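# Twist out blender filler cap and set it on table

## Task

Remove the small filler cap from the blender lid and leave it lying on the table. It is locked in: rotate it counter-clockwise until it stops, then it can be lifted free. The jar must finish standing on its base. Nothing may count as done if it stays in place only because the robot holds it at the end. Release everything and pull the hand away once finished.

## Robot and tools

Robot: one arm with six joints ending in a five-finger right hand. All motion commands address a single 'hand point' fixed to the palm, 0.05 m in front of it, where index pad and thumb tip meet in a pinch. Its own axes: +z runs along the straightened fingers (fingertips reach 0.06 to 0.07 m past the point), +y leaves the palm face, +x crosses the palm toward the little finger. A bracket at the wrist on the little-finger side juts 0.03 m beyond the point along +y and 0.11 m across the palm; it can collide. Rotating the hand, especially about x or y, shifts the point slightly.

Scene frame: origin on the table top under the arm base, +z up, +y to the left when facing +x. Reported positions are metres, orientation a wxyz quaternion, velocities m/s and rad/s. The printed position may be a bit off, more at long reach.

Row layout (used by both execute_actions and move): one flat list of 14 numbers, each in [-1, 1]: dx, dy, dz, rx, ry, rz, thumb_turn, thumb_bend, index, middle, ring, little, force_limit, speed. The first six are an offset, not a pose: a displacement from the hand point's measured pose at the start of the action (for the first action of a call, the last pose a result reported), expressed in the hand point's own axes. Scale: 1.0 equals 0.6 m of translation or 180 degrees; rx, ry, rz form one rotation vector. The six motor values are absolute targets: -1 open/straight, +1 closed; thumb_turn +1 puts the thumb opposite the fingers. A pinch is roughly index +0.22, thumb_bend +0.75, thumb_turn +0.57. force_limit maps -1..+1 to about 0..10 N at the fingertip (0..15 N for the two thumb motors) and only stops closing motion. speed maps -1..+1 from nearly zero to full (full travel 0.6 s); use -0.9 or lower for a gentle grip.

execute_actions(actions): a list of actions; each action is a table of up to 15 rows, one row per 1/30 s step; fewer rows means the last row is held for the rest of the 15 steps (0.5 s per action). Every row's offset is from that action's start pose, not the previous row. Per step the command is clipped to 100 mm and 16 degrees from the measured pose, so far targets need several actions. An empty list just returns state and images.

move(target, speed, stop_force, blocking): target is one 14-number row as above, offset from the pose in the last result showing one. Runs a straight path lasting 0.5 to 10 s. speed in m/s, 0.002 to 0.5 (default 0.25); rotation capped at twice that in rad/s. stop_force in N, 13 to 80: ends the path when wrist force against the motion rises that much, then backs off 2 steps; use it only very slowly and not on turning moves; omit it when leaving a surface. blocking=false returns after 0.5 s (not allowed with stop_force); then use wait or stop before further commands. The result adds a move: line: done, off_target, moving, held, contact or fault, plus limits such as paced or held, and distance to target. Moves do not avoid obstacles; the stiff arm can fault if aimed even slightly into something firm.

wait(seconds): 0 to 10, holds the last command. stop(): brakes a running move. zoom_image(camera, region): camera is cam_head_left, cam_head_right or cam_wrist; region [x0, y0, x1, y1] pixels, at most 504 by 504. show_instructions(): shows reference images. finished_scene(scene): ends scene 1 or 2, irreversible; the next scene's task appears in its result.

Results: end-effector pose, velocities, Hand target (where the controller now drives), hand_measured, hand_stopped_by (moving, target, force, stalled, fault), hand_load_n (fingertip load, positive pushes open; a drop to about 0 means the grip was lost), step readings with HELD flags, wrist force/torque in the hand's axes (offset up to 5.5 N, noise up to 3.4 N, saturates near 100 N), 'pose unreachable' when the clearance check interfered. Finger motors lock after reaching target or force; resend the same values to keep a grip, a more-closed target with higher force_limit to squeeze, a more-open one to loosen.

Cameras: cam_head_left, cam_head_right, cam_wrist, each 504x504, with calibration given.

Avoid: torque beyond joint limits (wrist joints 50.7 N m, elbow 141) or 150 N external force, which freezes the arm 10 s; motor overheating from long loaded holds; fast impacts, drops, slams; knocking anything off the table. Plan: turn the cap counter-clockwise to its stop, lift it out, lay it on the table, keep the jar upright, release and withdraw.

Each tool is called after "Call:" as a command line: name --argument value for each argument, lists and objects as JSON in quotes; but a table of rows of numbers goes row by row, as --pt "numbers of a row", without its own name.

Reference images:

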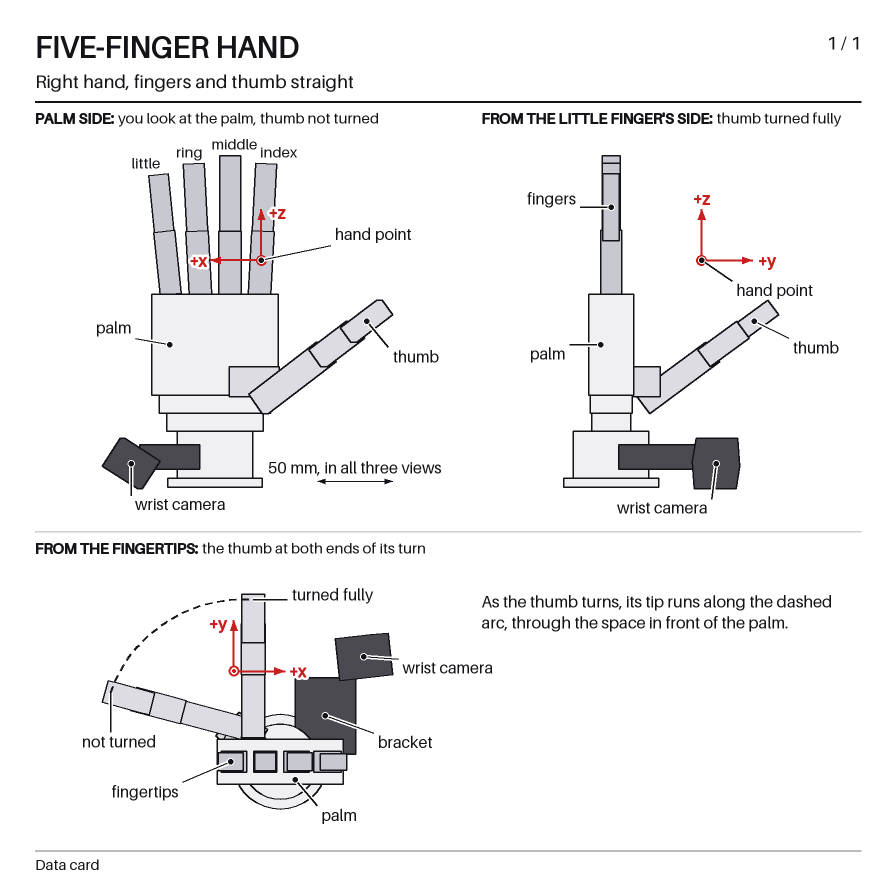

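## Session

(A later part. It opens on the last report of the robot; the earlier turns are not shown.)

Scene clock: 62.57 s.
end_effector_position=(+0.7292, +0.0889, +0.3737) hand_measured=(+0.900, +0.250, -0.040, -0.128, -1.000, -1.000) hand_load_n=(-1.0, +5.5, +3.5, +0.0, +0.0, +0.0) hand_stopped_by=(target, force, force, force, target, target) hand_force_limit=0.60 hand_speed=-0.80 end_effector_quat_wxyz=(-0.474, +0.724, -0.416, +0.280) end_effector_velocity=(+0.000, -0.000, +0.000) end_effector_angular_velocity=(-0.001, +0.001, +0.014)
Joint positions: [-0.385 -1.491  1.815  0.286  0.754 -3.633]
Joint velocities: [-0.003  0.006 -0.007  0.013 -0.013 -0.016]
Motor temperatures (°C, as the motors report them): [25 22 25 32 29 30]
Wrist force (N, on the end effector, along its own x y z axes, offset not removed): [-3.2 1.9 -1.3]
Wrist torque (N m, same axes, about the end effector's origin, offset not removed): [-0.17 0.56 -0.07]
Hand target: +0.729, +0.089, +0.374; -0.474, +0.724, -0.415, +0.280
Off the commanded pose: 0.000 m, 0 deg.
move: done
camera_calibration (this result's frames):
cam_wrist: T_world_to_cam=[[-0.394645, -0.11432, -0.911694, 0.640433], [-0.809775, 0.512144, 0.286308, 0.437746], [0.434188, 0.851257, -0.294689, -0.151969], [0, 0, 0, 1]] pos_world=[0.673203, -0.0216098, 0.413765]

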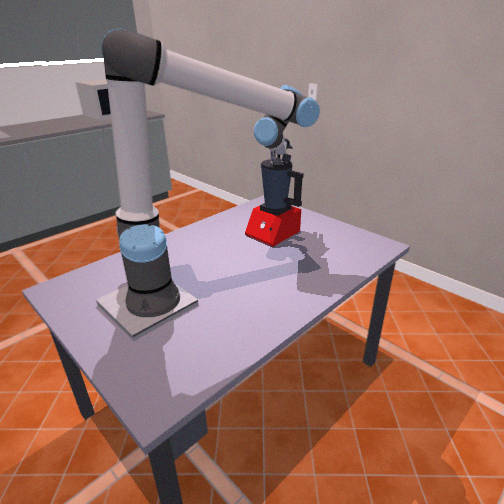

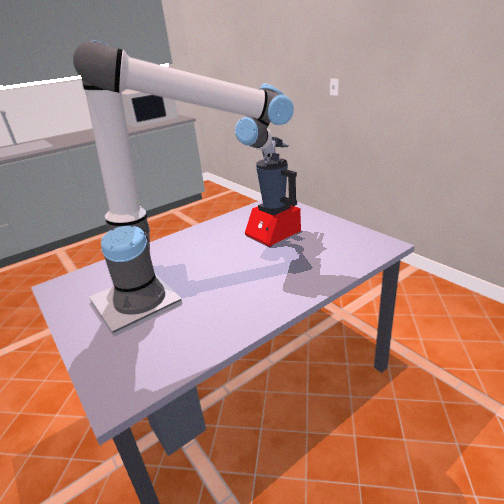

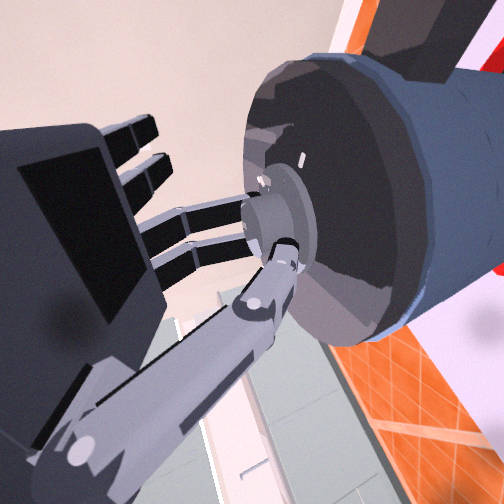

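Call:
execute_actions --actions '[[[0.003,0,0,0,0,0,0.9,0.47,0.22,0.3,-1,-1,0.6,-0.8]],[[0,0,0,0,0,0,0.9,0.5,0.3,0.33,-1,-1,0.7,-0.8]]]'

Call:
move --target '[0.001,0.0012,-0.0028,0.0004,-0.046,-0.02,0.9,0.5,0.3,0.33,-1,-1,0.7,-0.8]' --speed 0.07

Call:
zoom_image --camera "cam_wrist" --region '[190, 130, 370, 310]'

Scene clock: 67.63 s.
end_effector_position=(+0.7301, +0.0874, +0.3737) hand_measured=(+0.900, +0.260, +0.000, -0.090, -1.000, -1.000) hand_load_n=(-1.5, +12.5, +10.0, +7.5, +0.0, +0.0) hand_stopped_by=(target, force, force, force, target, target) hand_force_limit=0.70 hand_speed=-0.80 end_effector_quat_wxyz=(-0.474, +0.724, -0.416, +0.280) end_effector_velocity=(-0.000, -0.000, -0.001) end_effector_angular_velocity=(-0.001, -0.000, -0.000)
Joint positions: [-0.387 -1.489  1.813  0.288  0.753 -3.635]
Joint velocities: [ 0.    -0.     0.001 -0.     0.001 -0.001]
Motor temperatures (°C, as the motors report them): [25 22 25 32 29 30]
Wrist force (N, on the end effector, along its own x y z axes, offset not removed): [-4.0 -4.2 -2.5]
Wrist torque (N m, same axes, about the end effector's origin, offset not removed): [-0.63 0.31 -0.09]
Hand target: +0.730, +0.087, +0.374; -0.474, +0.724, -0.416, +0.280
Off the commanded pose: 0.000 m, 0 deg.
Step readings (end_effector_position; steps 1 to 15: 1st action; 16 to 30: 2nd action):
0: (+0.7292, +0.0889, +0.3737)
1: (+0.7292, +0.0889, +0.3737)
2: (+0.7293, +0.0886, +0.3737)
4: (+0.7297, +0.0881, +0.3737)
8: (+0.7299, +0.0876, +0.3737)
15: (+0.7301, +0.0874, +0.3737)
16: (+0.7301, +0.0874, +0.3737)
17: (+0.7301, +0.0874, +0.3737)
19: (+0.7301, +0.0874, +0.3737)
23: (+0.7301, +0.0874, +0.3737)
30: end_effector_position above
camera_calibration (this result's frames):
cam_wrist: T_world_to_cam=[[-0.394628, -0.114334, -0.9117, 0.640623], [-0.809795, 0.512121, 0.286295, 0.439263], [0.434167, 0.85127, -0.294684, -0.151021], [0, 0, 0, 1]] pos_world=[0.674089, -0.0231511, 0.413793]

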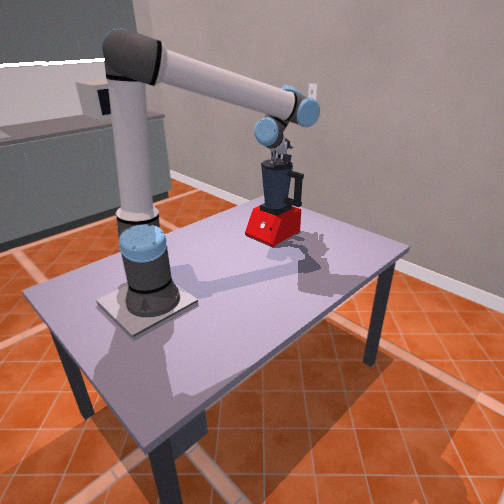

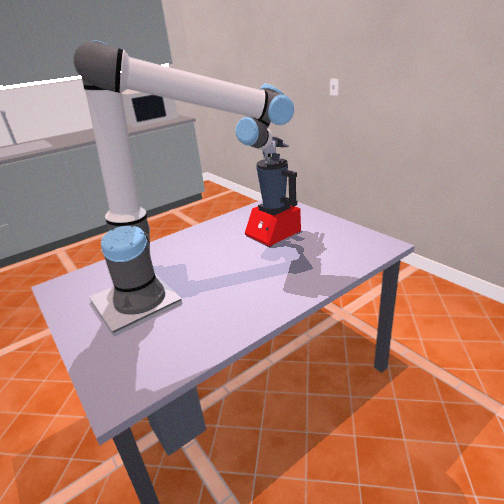

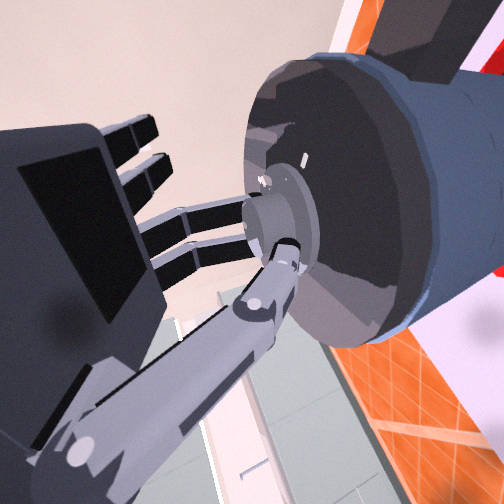

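Scene clock: 69.07 s.
end_effector_position=(+0.7288, +0.0860, +0.3737) hand_measured=(+0.900, +0.260, +0.000, -0.090, -1.000, -1.000) hand_load_n=(+1.0, +13.0, +10.0, +7.0, +0.0, +0.0) hand_stopped_by=(target, force, force, force, target, target) hand_force_limit=0.70 hand_speed=-0.80 end_effector_quat_wxyz=(-0.494, +0.754, -0.358, +0.242) end_effector_velocity=(-0.001, +0.000, -0.001) end_effector_angular_velocity=(-0.000, +0.002, +0.016)
Joint positions: [-0.417 -1.421  1.756  0.423  0.609 -3.824]
Joint velocities: [-0.002  0.008 -0.006  0.019 -0.012 -0.023]
Motor temperatures (°C, as the motors report them): [25 22 25 32 29 30]
Wrist force (N, on the end effector, along its own x y z axes, offset not removed): [-5.4 -1.9 -1.4]
Wrist torque (N m, same axes, about the end effector's origin, offset not removed): [-0.43 0.66 -0.26]
Hand target: +0.729, +0.086, +0.374; -0.494, +0.755, -0.357, +0.242
Off the commanded pose: 0.000 m, 0 deg.
move: done
camera_calibration (this result's frames):
cam_wrist: T_world_to_cam=[[-0.37171, -0.174892, -0.911726, 0.628444], [-0.8796, 0.380413, 0.285639, 0.501413], [0.296876, 0.908129, -0.295238, -0.0538999], [0, 0, 0, 1]] pos_world=[0.690643, -0.0318862, 0.413833]

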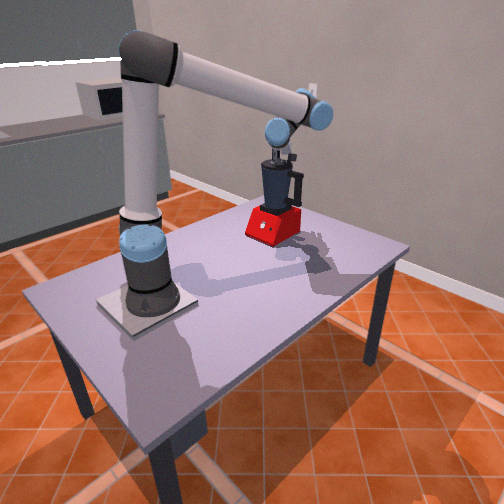

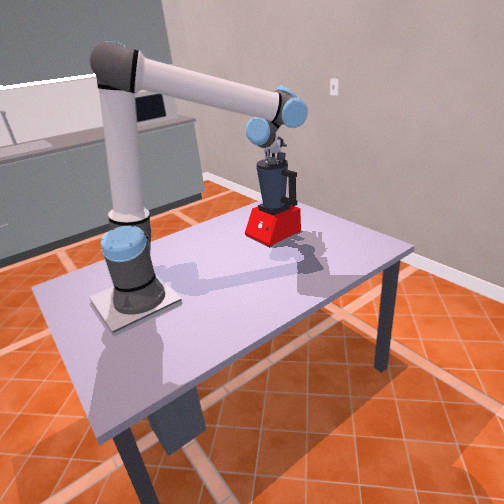

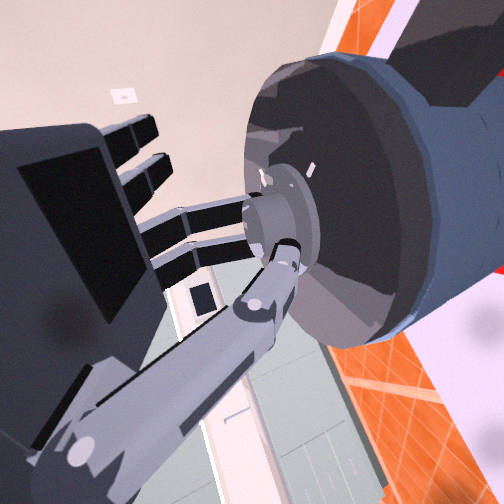

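Region (190, 130, 370, 310) of cam_wrist's 504x504 image, scaled by 2.800, with more detail than that image has.

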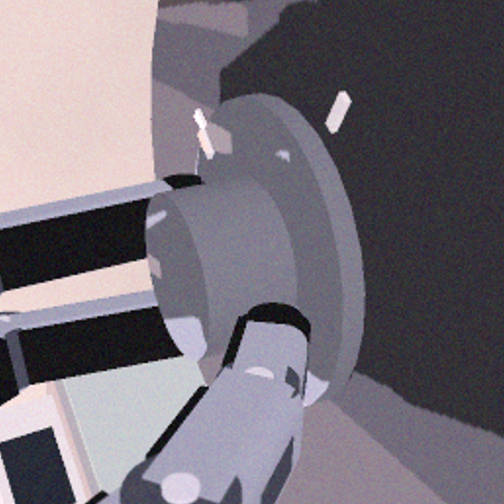

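A bit more.

Call:
move --target '[0,0.001,-0.0023,0.0003,-0.036,-0.0155,0.9,0.5,0.3,0.33,-1,-1,0.7,-0.8]' --speed 0.06

Call:
zoom_image --camera "cam_wrist" --region '[190, 130, 370, 310]'

Call:
move --target '[0,-0.0092,-0.004,0,0,0,0.9,0.52,0.32,0.35,-1,-1,0.7,-0.8]' --speed 0.01

Scene clock: 73.47 s.
end_effector_position=(+0.7276, +0.0851, +0.3736) hand_measured=(+0.900, +0.260, +0.000, -0.090, -1.000, -1.000) hand_load_n=(+0.0, +13.0, +9.5, +6.5, +0.0, +0.0) hand_stopped_by=(target, force, force, force, target, target) hand_force_limit=0.70 hand_speed=-0.80 end_effector_quat_wxyz=(-0.508, +0.775, -0.311, +0.212) end_effector_velocity=(-0.000, +0.000, -0.000) end_effector_angular_velocity=(+0.000, +0.002, +0.013)
Joint positions: [-0.432 -1.357  1.705  0.573  0.518 -4.015]
Joint velocities: [-0.001  0.008 -0.006  0.021 -0.008 -0.024]
Motor temperatures (°C, as the motors report them): [25 22 25 32 29 30]
Wrist force (N, on the end effector, along its own x y z axes, offset not removed): [-0.6 0.4 -3.5]
Wrist torque (N m, same axes, about the end effector's origin, offset not removed): [-0.17 0.37 0.08]
Hand target: +0.728, +0.085, +0.374; -0.508, +0.775, -0.311, +0.212
Off the commanded pose: 0.000 m, 0 deg.
move: done
camera_calibration (this result's frames):
cam_wrist: T_world_to_cam=[[-0.347713, -0.218909, -0.911688, 0.614094], [-0.919253, 0.271018, 0.285523, 0.538969], [0.18458, 0.937351, -0.29547, 0.0265802], [0, 0, 0, 1]] pos_world=[0.704071, -0.0365546, 0.413828]

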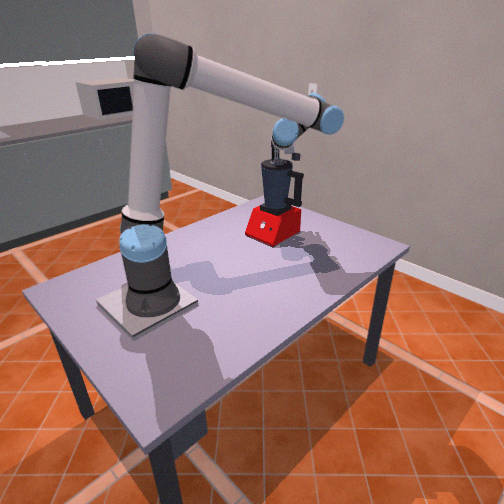

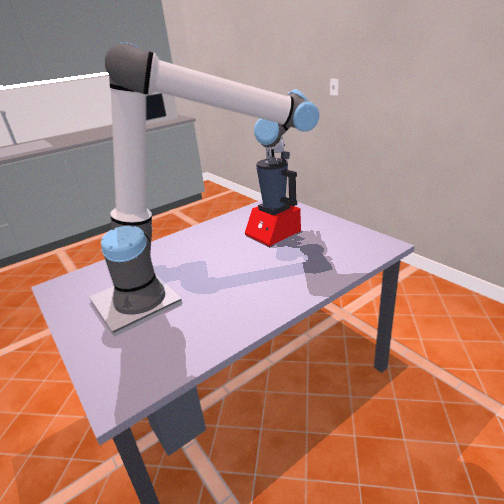

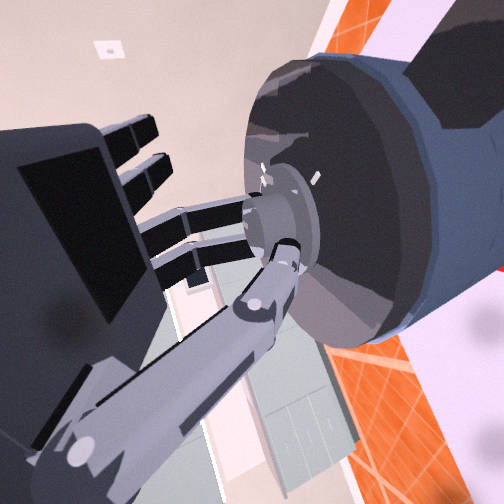

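Region (190, 130, 370, 310) of cam_wrist's 504x504 image, scaled by 2.800, with more detail than that image has.

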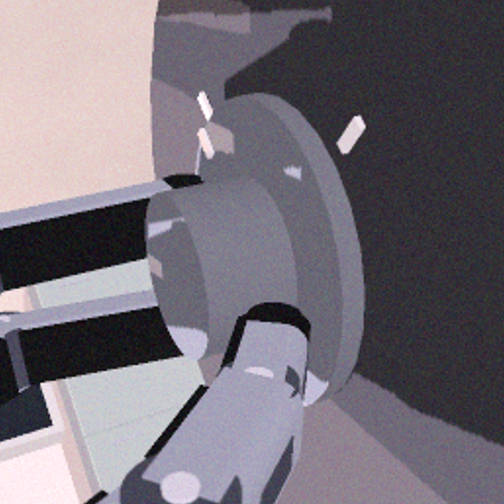

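Scene clock: 74.30 s.
end_effector_position=(+0.7276, +0.0850, +0.3794) hand_measured=(+0.900, +0.258, +0.000, -0.082, -1.000, -1.000) hand_load_n=(-1.5, +14.0, +8.0, +10.0, +0.0, +0.0) hand_stopped_by=(target, force, force, force, target, target) hand_force_limit=0.70 hand_speed=-0.80 end_effector_quat_wxyz=(-0.508, +0.775, -0.311, +0.212) end_effector_velocity=(-0.000, +0.000, +0.002) end_effector_angular_velocity=(+0.000, -0.000, +0.001)
Joint positions: [-0.432 -1.361  1.698  0.583  0.518 -4.015]
Joint velocities: [ 0.    -0.001 -0.002  0.003 -0.001 -0.   ]
Motor temperatures (°C, as the motors report them): [25 22 25 32 29 30]
Wrist force (N, on the end effector, along its own x y z axes, offset not removed): [-2.0 1.6 -0.3]
Wrist torque (N m, same axes, about the end effector's origin, offset not removed): [-0.40 0.32 0.05]
Hand target: +0.728, +0.085, +0.380; -0.508, +0.775, -0.311, +0.212
Off the commanded pose: 0.000 m, 0 deg.
move: done
camera_calibration (this result's frames):
cam_wrist: T_world_to_cam=[[-0.347737, -0.218872, -0.911687, 0.619386], [-0.919233, 0.271069, 0.285539, 0.537243], [0.184634, 0.937345, -0.295455, 0.0282764], [0, 0, 0, 1]] pos_world=[0.704014, -0.0365686, 0.419638]

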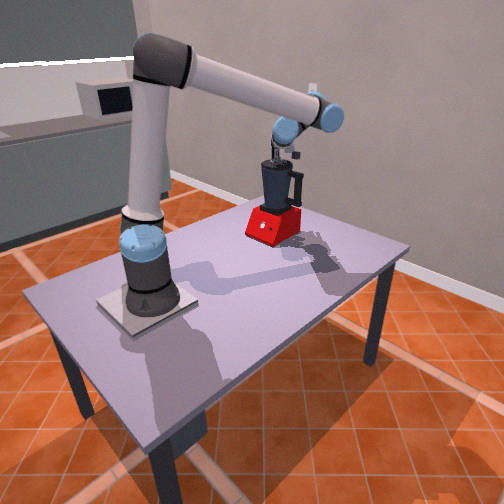

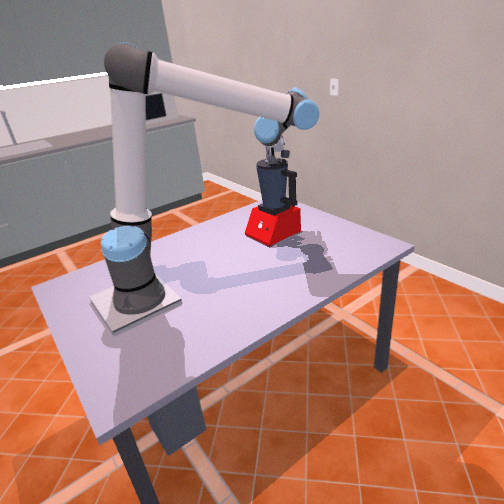

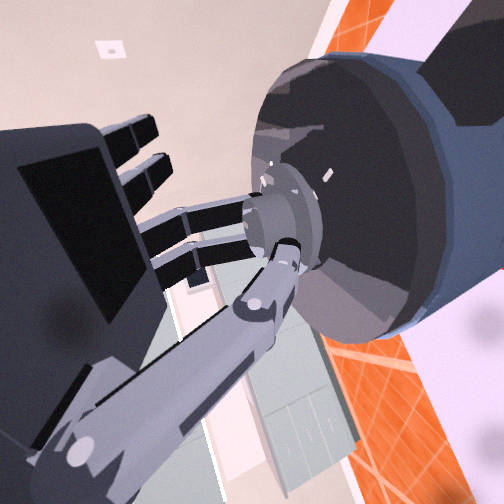

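Call:
move --target '[0.001,-0.077,-0.033,0,0,0,0.9,0.52,0.32,0.35,-1,-1,0.7,-0.8]' --speed 0.04

Scene clock: 77.13 s.
end_effector_position=(+0.7277, +0.0850, +0.4295) hand_measured=(+0.900, +0.258, +0.000, -0.082, -1.000, -1.000) hand_load_n=(-1.5, +14.0, +8.0, +10.5, +0.0, +0.0) hand_stopped_by=(target, force, force, force, target, target) hand_force_limit=0.70 hand_speed=-0.80 end_effector_quat_wxyz=(-0.508, +0.775, -0.311, +0.212) end_effector_velocity=(-0.000, -0.000, +0.002) end_effector_angular_velocity=(-0.001, +0.000, +0.000)
Joint positions: [-0.432 -1.385  1.636  0.668  0.519 -4.014]
Joint velocities: [-0.    -0.001 -0.002  0.004  0.    -0.002]
Motor temperatures (°C, as the motors report them): [25 22 25 32 29 30]
Wrist force (N, on the end effector, along its own x y z axes, offset not removed): [-2.2 -2.6 0.0]
Wrist torque (N m, same axes, about the end effector's origin, offset not removed): [-0.60 0.37 0.02]
Hand target: +0.728, +0.085, +0.430; -0.508, +0.775, -0.311, +0.212
Off the commanded pose: 0.000 m, 0 deg.
move: done
camera_calibration (this result's frames):
cam_wrist: T_world_to_cam=[[-0.347842, -0.218737, -0.91168, 0.66511], [-0.919183, 0.271113, 0.285657, 0.522972], [0.184684, 0.937364, -0.295364, 0.0429811], [0, 0, 0, 1]] pos_world=[0.704122, -0.036589, 0.469672]

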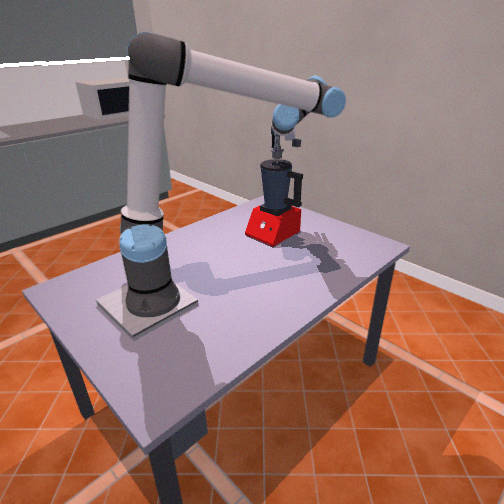

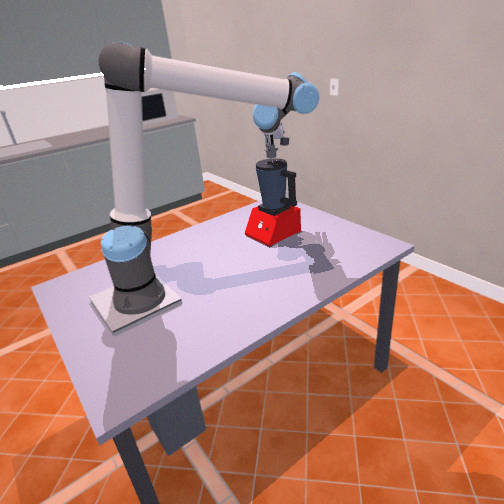

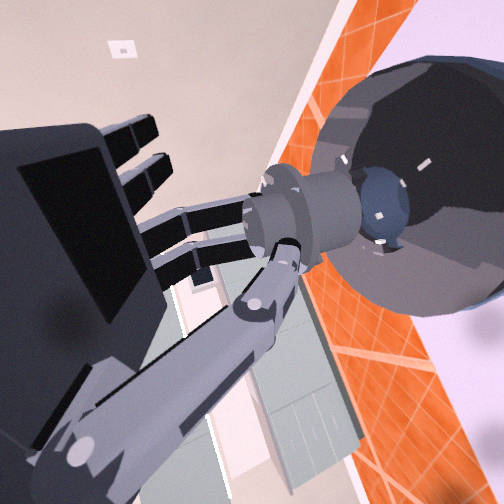

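Call:
move --target '[0.289,0.152,-0.388,-0.004,0.285,0.1225,0.9,0.52,0.32,0.35,-1,-1,0.7,-0.8]'

Call:
move --target '[-0.008,0.551,0.237,0,0,0,0.9,0.52,0.32,0.35,-1,-1,0.7,-0.8]'

Call:
move --target '[0,0.06,0.026,0,0,0,0.9,0.52,0.32,0.35,-1,-1,0.7,-0.8]' --speed 0.012 --stop_force 13

Scene clock: 83.83 s.
end_effector_position=(+0.6772, -0.2146, +0.4394) hand_measured=(+0.900, +0.258, +0.000, -0.082, -1.000, -1.000) hand_load_n=(-1.0, +14.0, +8.0, +10.5, +0.0, +0.0) hand_stopped_by=(target, force, force, force, target, target) hand_force_limit=0.70 hand_speed=-0.80 end_effector_quat_wxyz=(+0.349, -0.540, +0.638, -0.425) end_effector_velocity=(-0.000, -0.002, +0.000) end_effector_angular_velocity=(-0.001, -0.000, -0.007)
Joint positions: [-0.763 -1.644  1.832  0.286  1.027 -3.42 ]
Joint velocities: [-0.001 -0.    -0.    -0.002  0.006  0.002]
Motor temperatures (°C, as the motors report them): [25 22 25 32 29 30]
Wrist force (N, on the end effector, along its own x y z axes, offset not removed): [-0.8 -2.1 -2.5]
Wrist torque (N m, same axes, about the end effector's origin, offset not removed): [-0.31 0.13 0.21]
Hand target: +0.677, -0.215, +0.439; +0.349, -0.539, +0.638, -0.425
Off the commanded pose: 0.000 m, 0 deg.
move: done
camera_calibration (this result's frames):
cam_wrist: T_world_to_cam=[[-0.378752, 0.164044, -0.910844, 0.69378], [-0.292033, 0.912703, 0.285814, 0.267869], [0.878216, 0.374249, -0.297782, -0.253372], [0, 0, 0, 1]] pos_world=[0.563512, -0.263471, 0.479915]

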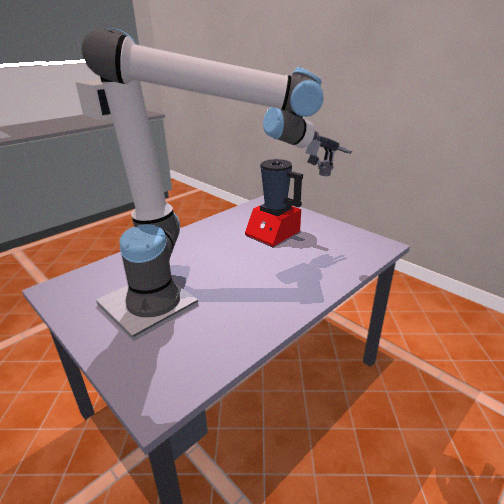

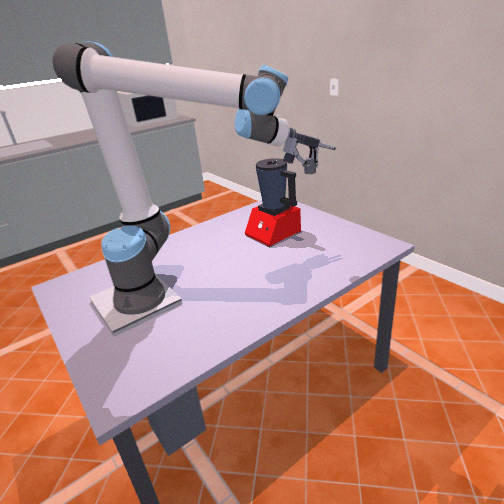

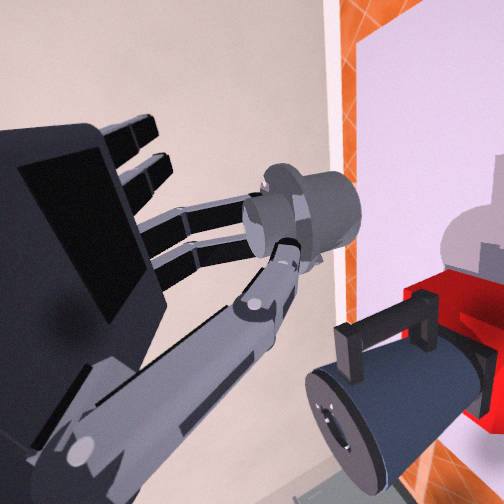

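Scene clock: 85.90 s.
end_effector_position=(+0.6763, -0.2138, +0.0798) hand_measured=(+0.900, +0.258, +0.000, -0.082, -1.000, -1.000) hand_load_n=(-1.0, +14.0, +8.0, +10.5, +0.0, +0.0) hand_stopped_by=(target, force, force, force, target, target) hand_force_limit=0.70 hand_speed=-0.80 end_effector_quat_wxyz=(+0.349, -0.540, +0.638, -0.425) end_effector_velocity=(+0.001, -0.000, -0.002) end_effector_angular_velocity=(-0.001, -0.001, -0.001)
Joint positions: [-0.764 -1.304  2.201 -0.423  1.027 -3.42 ]
Joint velocities: [ 0.001  0.004 -0.    -0.006  0.001  0.001]
Motor temperatures (°C, as the motors report them): [25 22 25 32 29 30]
Wrist force (N, on the end effector, along its own x y z axes, offset not removed): [-3.3 -1.4 0.5]
Wrist torque (N m, same axes, about the end effector's origin, offset not removed): [-0.48 0.45 0.04]
Hand target: +0.676, -0.214, +0.080; +0.349, -0.540, +0.638, -0.425
Off the commanded pose: 0.001 m, 0 deg.
move: done
camera_calibration (this result's frames):
cam_wrist: T_world_to_cam=[[-0.378802, 0.16406, -0.91082, 0.365822], [-0.291984, 0.912712, 0.285835, 0.369595], [0.878211, 0.37422, -0.297834, -0.359971], [0, 0, 0, 1]] pos_world=[0.56262, -0.262642, 0.120344]

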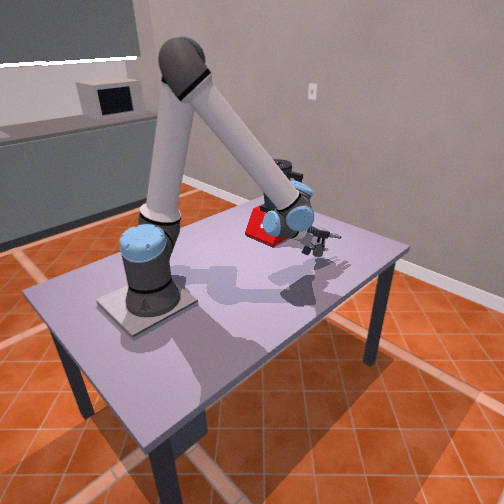

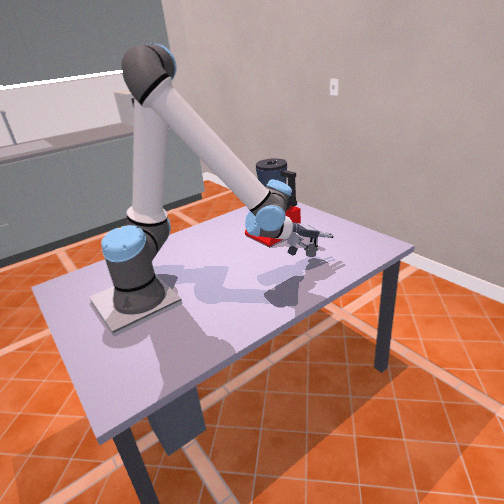

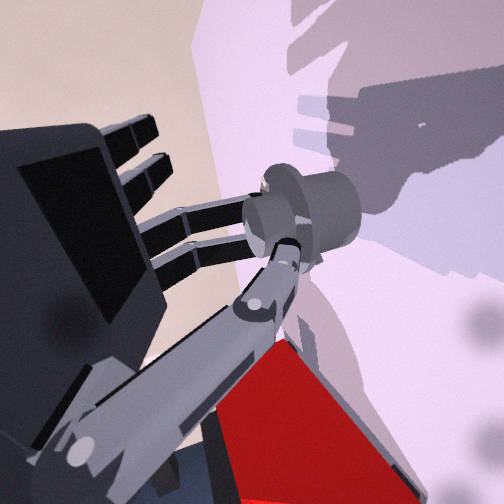

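Scene clock: 88.60 s.
end_effector_position=(+0.6763, -0.2140, +0.0521) hand_measured=(+0.900, +0.258, +0.000, -0.082, -1.000, -1.000) hand_load_n=(-1.5, +11.5, +9.0, +12.0, +0.0, +0.0) hand_stopped_by=(target, force, force, force, target, target) hand_force_limit=0.70 hand_speed=-0.80 end_effector_quat_wxyz=(+0.349, -0.540, +0.638, -0.425) end_effector_velocity=(-0.001, +0.001, +0.001) end_effector_angular_velocity=(+0.002, +0.004, +0.000)
Joint positions: [-0.764 -1.259  2.213 -0.48   1.026 -3.421]
Joint velocities: [-0.    -0.004  0.     0.009  0.    -0.001]
Motor temperatures (°C, as the motors report them): [25 22 25 32 29 30]
Wrist force (N, on the end effector, along its own x y z axes, offset not removed): [-6.2 -25.1 -15.8]
Wrist torque (N m, same axes, about the end effector's origin, offset not removed): [0.13 1.03 -0.62]
Hand target: +0.676, -0.214, +0.053; +0.349, -0.540, +0.638, -0.425
Off the commanded pose: 0.012 m, 0 deg.
move: contact
camera_calibration (this result's frames):
cam_wrist: T_world_to_cam=[[-0.378769, 0.164047, -0.910836, 0.340568], [-0.292228, 0.912617, 0.28589, 0.377838], [0.878144, 0.374459, -0.297731, -0.367993], [0, 0, 0, 1]] pos_world=[0.562562, -0.262892, 0.0926185]

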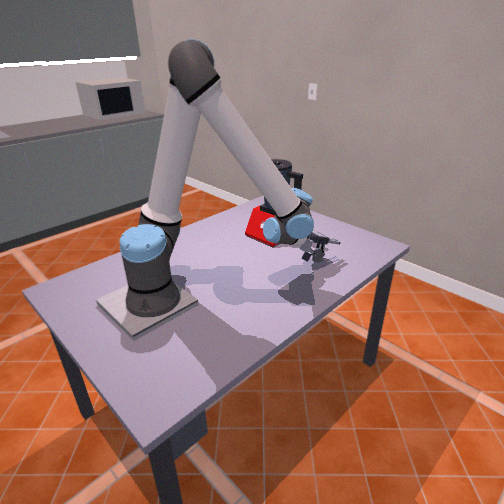

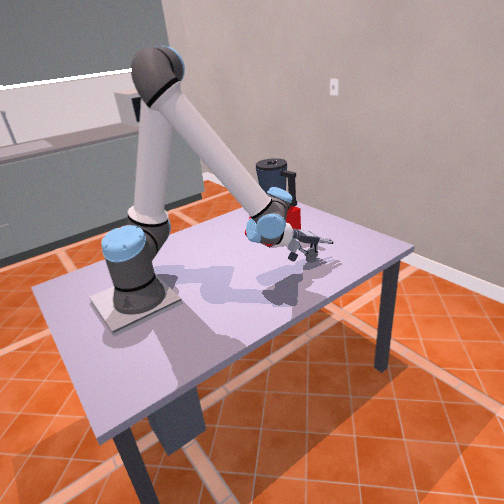

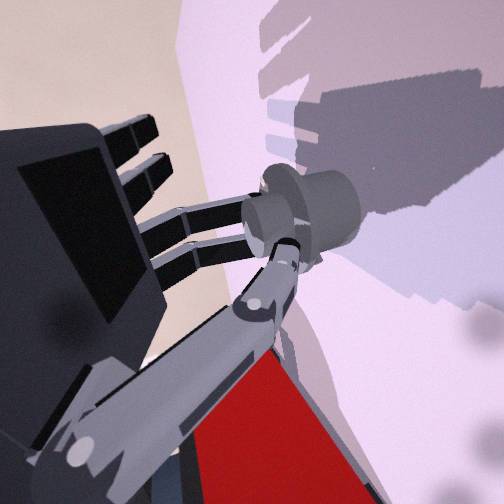

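Call:
execute_actions --actions '[[[0,-0.003,-0.0013,0,0,0,0.9,0.2,-0.3,-0.3,-1,-1,0.7,-0.7]],[[0,-0.003,-0.005,0,0,0,0.9,0.2,-0.3,-0.3,-1,-1,0.7,-0.7]],[[0,-0.03,-0.016,0,0,0,0.9,0.2,-0.3,-0.3,-1,-1,0.7,-0.7]]]'

Call:
move --target '[0.1,-0.25,-0.2,0,0,0,0.9,0.2,-0.3,-0.3,-1,-1,0.7,-0.7]'

Scene clock: 92.70 s.
end_effector_position=(+0.6727, -0.2131, +0.0769) hand_measured=(+0.900, +0.200, -0.300, -0.300, -1.000, -1.000) hand_load_n=(+0.0, +0.0, +0.0, +0.0, +0.0, +0.0) hand_stopped_by=(target, target, target, target, target, target) hand_force_limit=0.70 hand_speed=-0.70 end_effector_quat_wxyz=(+0.349, -0.540, +0.638, -0.425) end_effector_velocity=(-0.000, +0.001, +0.003) end_effector_angular_velocity=(+0.001, +0.000, +0.001)
Joint positions: [-0.768 -1.304  2.209 -0.43   1.023 -3.423]
Joint velocities: [-0.    -0.005 -0.001  0.007 -0.002  0.   ]
Motor temperatures (°C, as the motors report them): [25 22 25 32 29 30]
Wrist force (N, on the end effector, along its own x y z axes, offset not removed): [-1.1 -2.1 -1.3]
Wrist torque (N m, same axes, about the end effector's origin, offset not removed): [-0.35 0.06 0.17]
Hand target: +0.673, -0.213, +0.077; +0.349, -0.540, +0.638, -0.425
Off the commanded pose: 0.000 m, 0 deg.
Step readings (end_effector_position; steps 1 to 15: 1st action; 16 to 30: 2nd action; 31 to 45: 3rd action):
0: (+0.6763, -0.2141, +0.0525)
1: (+0.6763, -0.2141, +0.0526)
2: (+0.6763, -0.2141, +0.0528)
4: (+0.6763, -0.2141, +0.0533)
8: (+0.6762, -0.2141, +0.0539)
15: (+0.6763, -0.2140, +0.0541)
16: (+0.6763, -0.2140, +0.0542)
17: (+0.6760, -0.2140, +0.0548)
19: (+0.6753, -0.2138, +0.0557)
23: (+0.6746, -0.2136, +0.0566)
30: (+0.6743, -0.2136, +0.0569)
31: (+0.6742, -0.2136, +0.0573)
32: (+0.6740, -0.2135, +0.0603)
34: (+0.6736, -0.2133, +0.0675)
38: (+0.6730, -0.2131, +0.0744)
45: end_effector_position above
camera_calibration (this result's frames):
cam_wrist: T_world_to_cam=[[-0.378738, 0.164015, -0.910855, 0.361603], [-0.292206, 0.91264, 0.285837, 0.3689], [0.878165, 0.374415, -0.297726, -0.357889], [0, 0, 0, 1]] pos_world=[0.559033, -0.261982, 0.117369]

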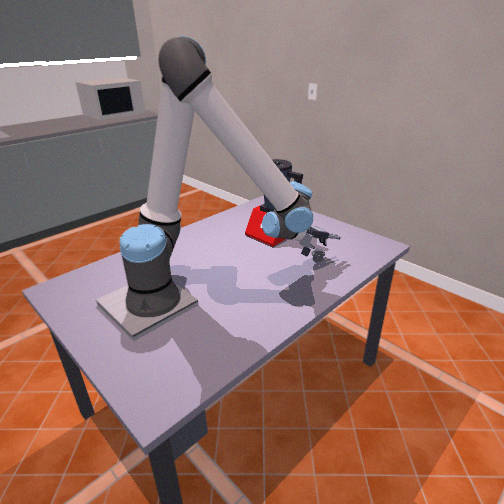

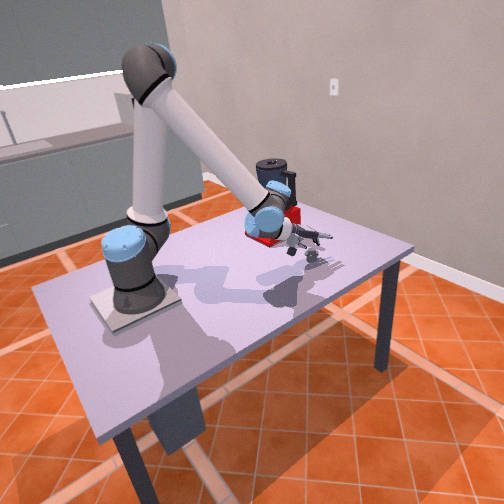

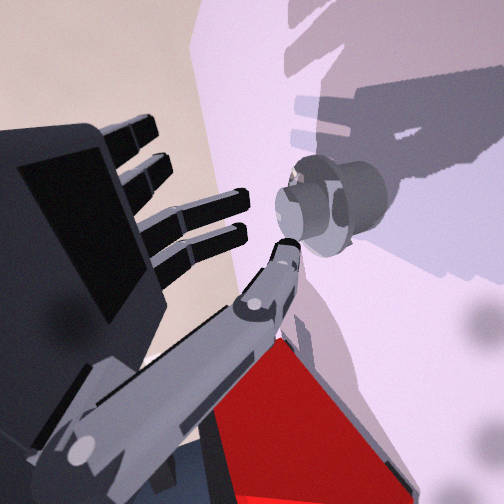

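Scene clock: 94.13 s.
end_effector_position=(+0.6130, -0.2612, +0.2625) hand_measured=(+0.900, +0.200, -0.300, -0.300, -1.000, -1.000) hand_load_n=(+0.0, +0.0, +0.0, +0.0, +0.0, +0.0) hand_stopped_by=(target, target, target, target, target, target) hand_force_limit=0.70 hand_speed=-0.70 end_effector_quat_wxyz=(+0.349, -0.540, +0.638, -0.425) end_effector_velocity=(-0.001, -0.001, +0.002) end_effector_angular_velocity=(-0.000, +0.000, +0.001)
Joint positions: [-0.941 -1.58   2.11   0.005  0.871 -3.526]
Joint velocities: [-0.003 -0.002 -0.003  0.007 -0.003 -0.003]
Motor temperatures (°C, as the motors report them): [25 22 25 32 29 30]
Wrist force (N, on the end effector, along its own x y z axes, offset not removed): [-3.1 -2.5 -3.8]
Wrist torque (N m, same axes, about the end effector's origin, offset not removed): [-0.34 0.60 -0.02]
Hand target: +0.613, -0.261, +0.263; +0.349, -0.540, +0.638, -0.425
Off the commanded pose: 0.001 m, 0 deg.
move: done
camera_calibration (this result's frames):
cam_wrist: T_world_to_cam=[[-0.378866, 0.16376, -0.910847, 0.515967], [-0.292079, 0.912758, 0.285594, 0.342285], [0.878152, 0.374241, -0.297982, -0.232097], [0, 0, 0, 1]] pos_world=[0.499273, -0.310058, 0.303052]

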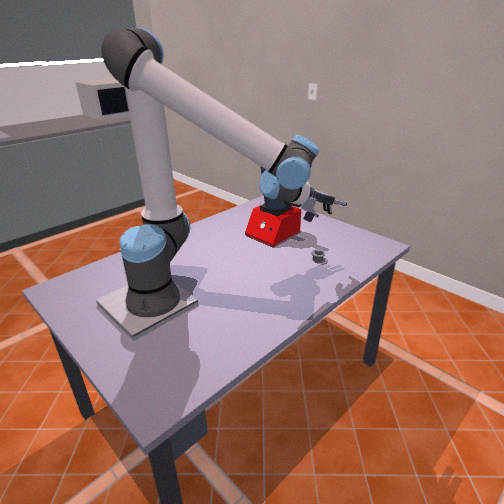

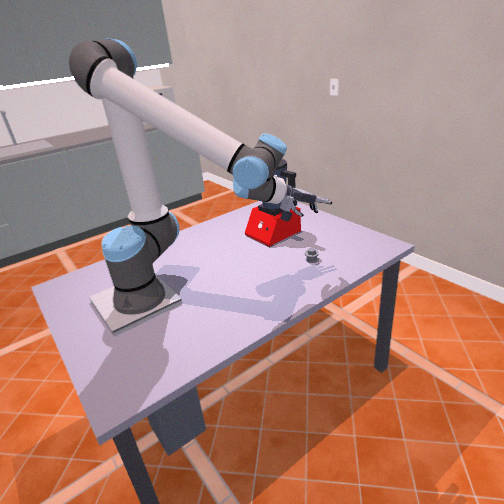

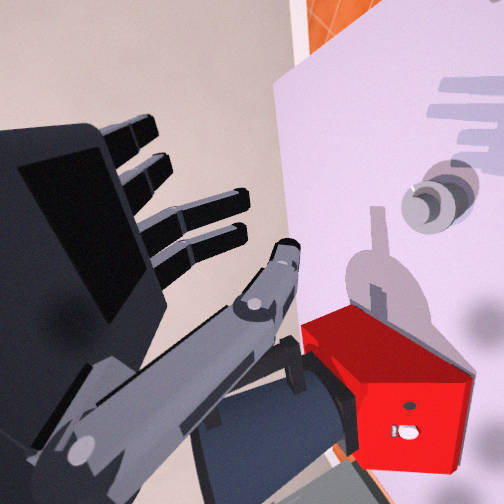

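Call:
finished_scene --scene 1

The scene is finished: the task was done.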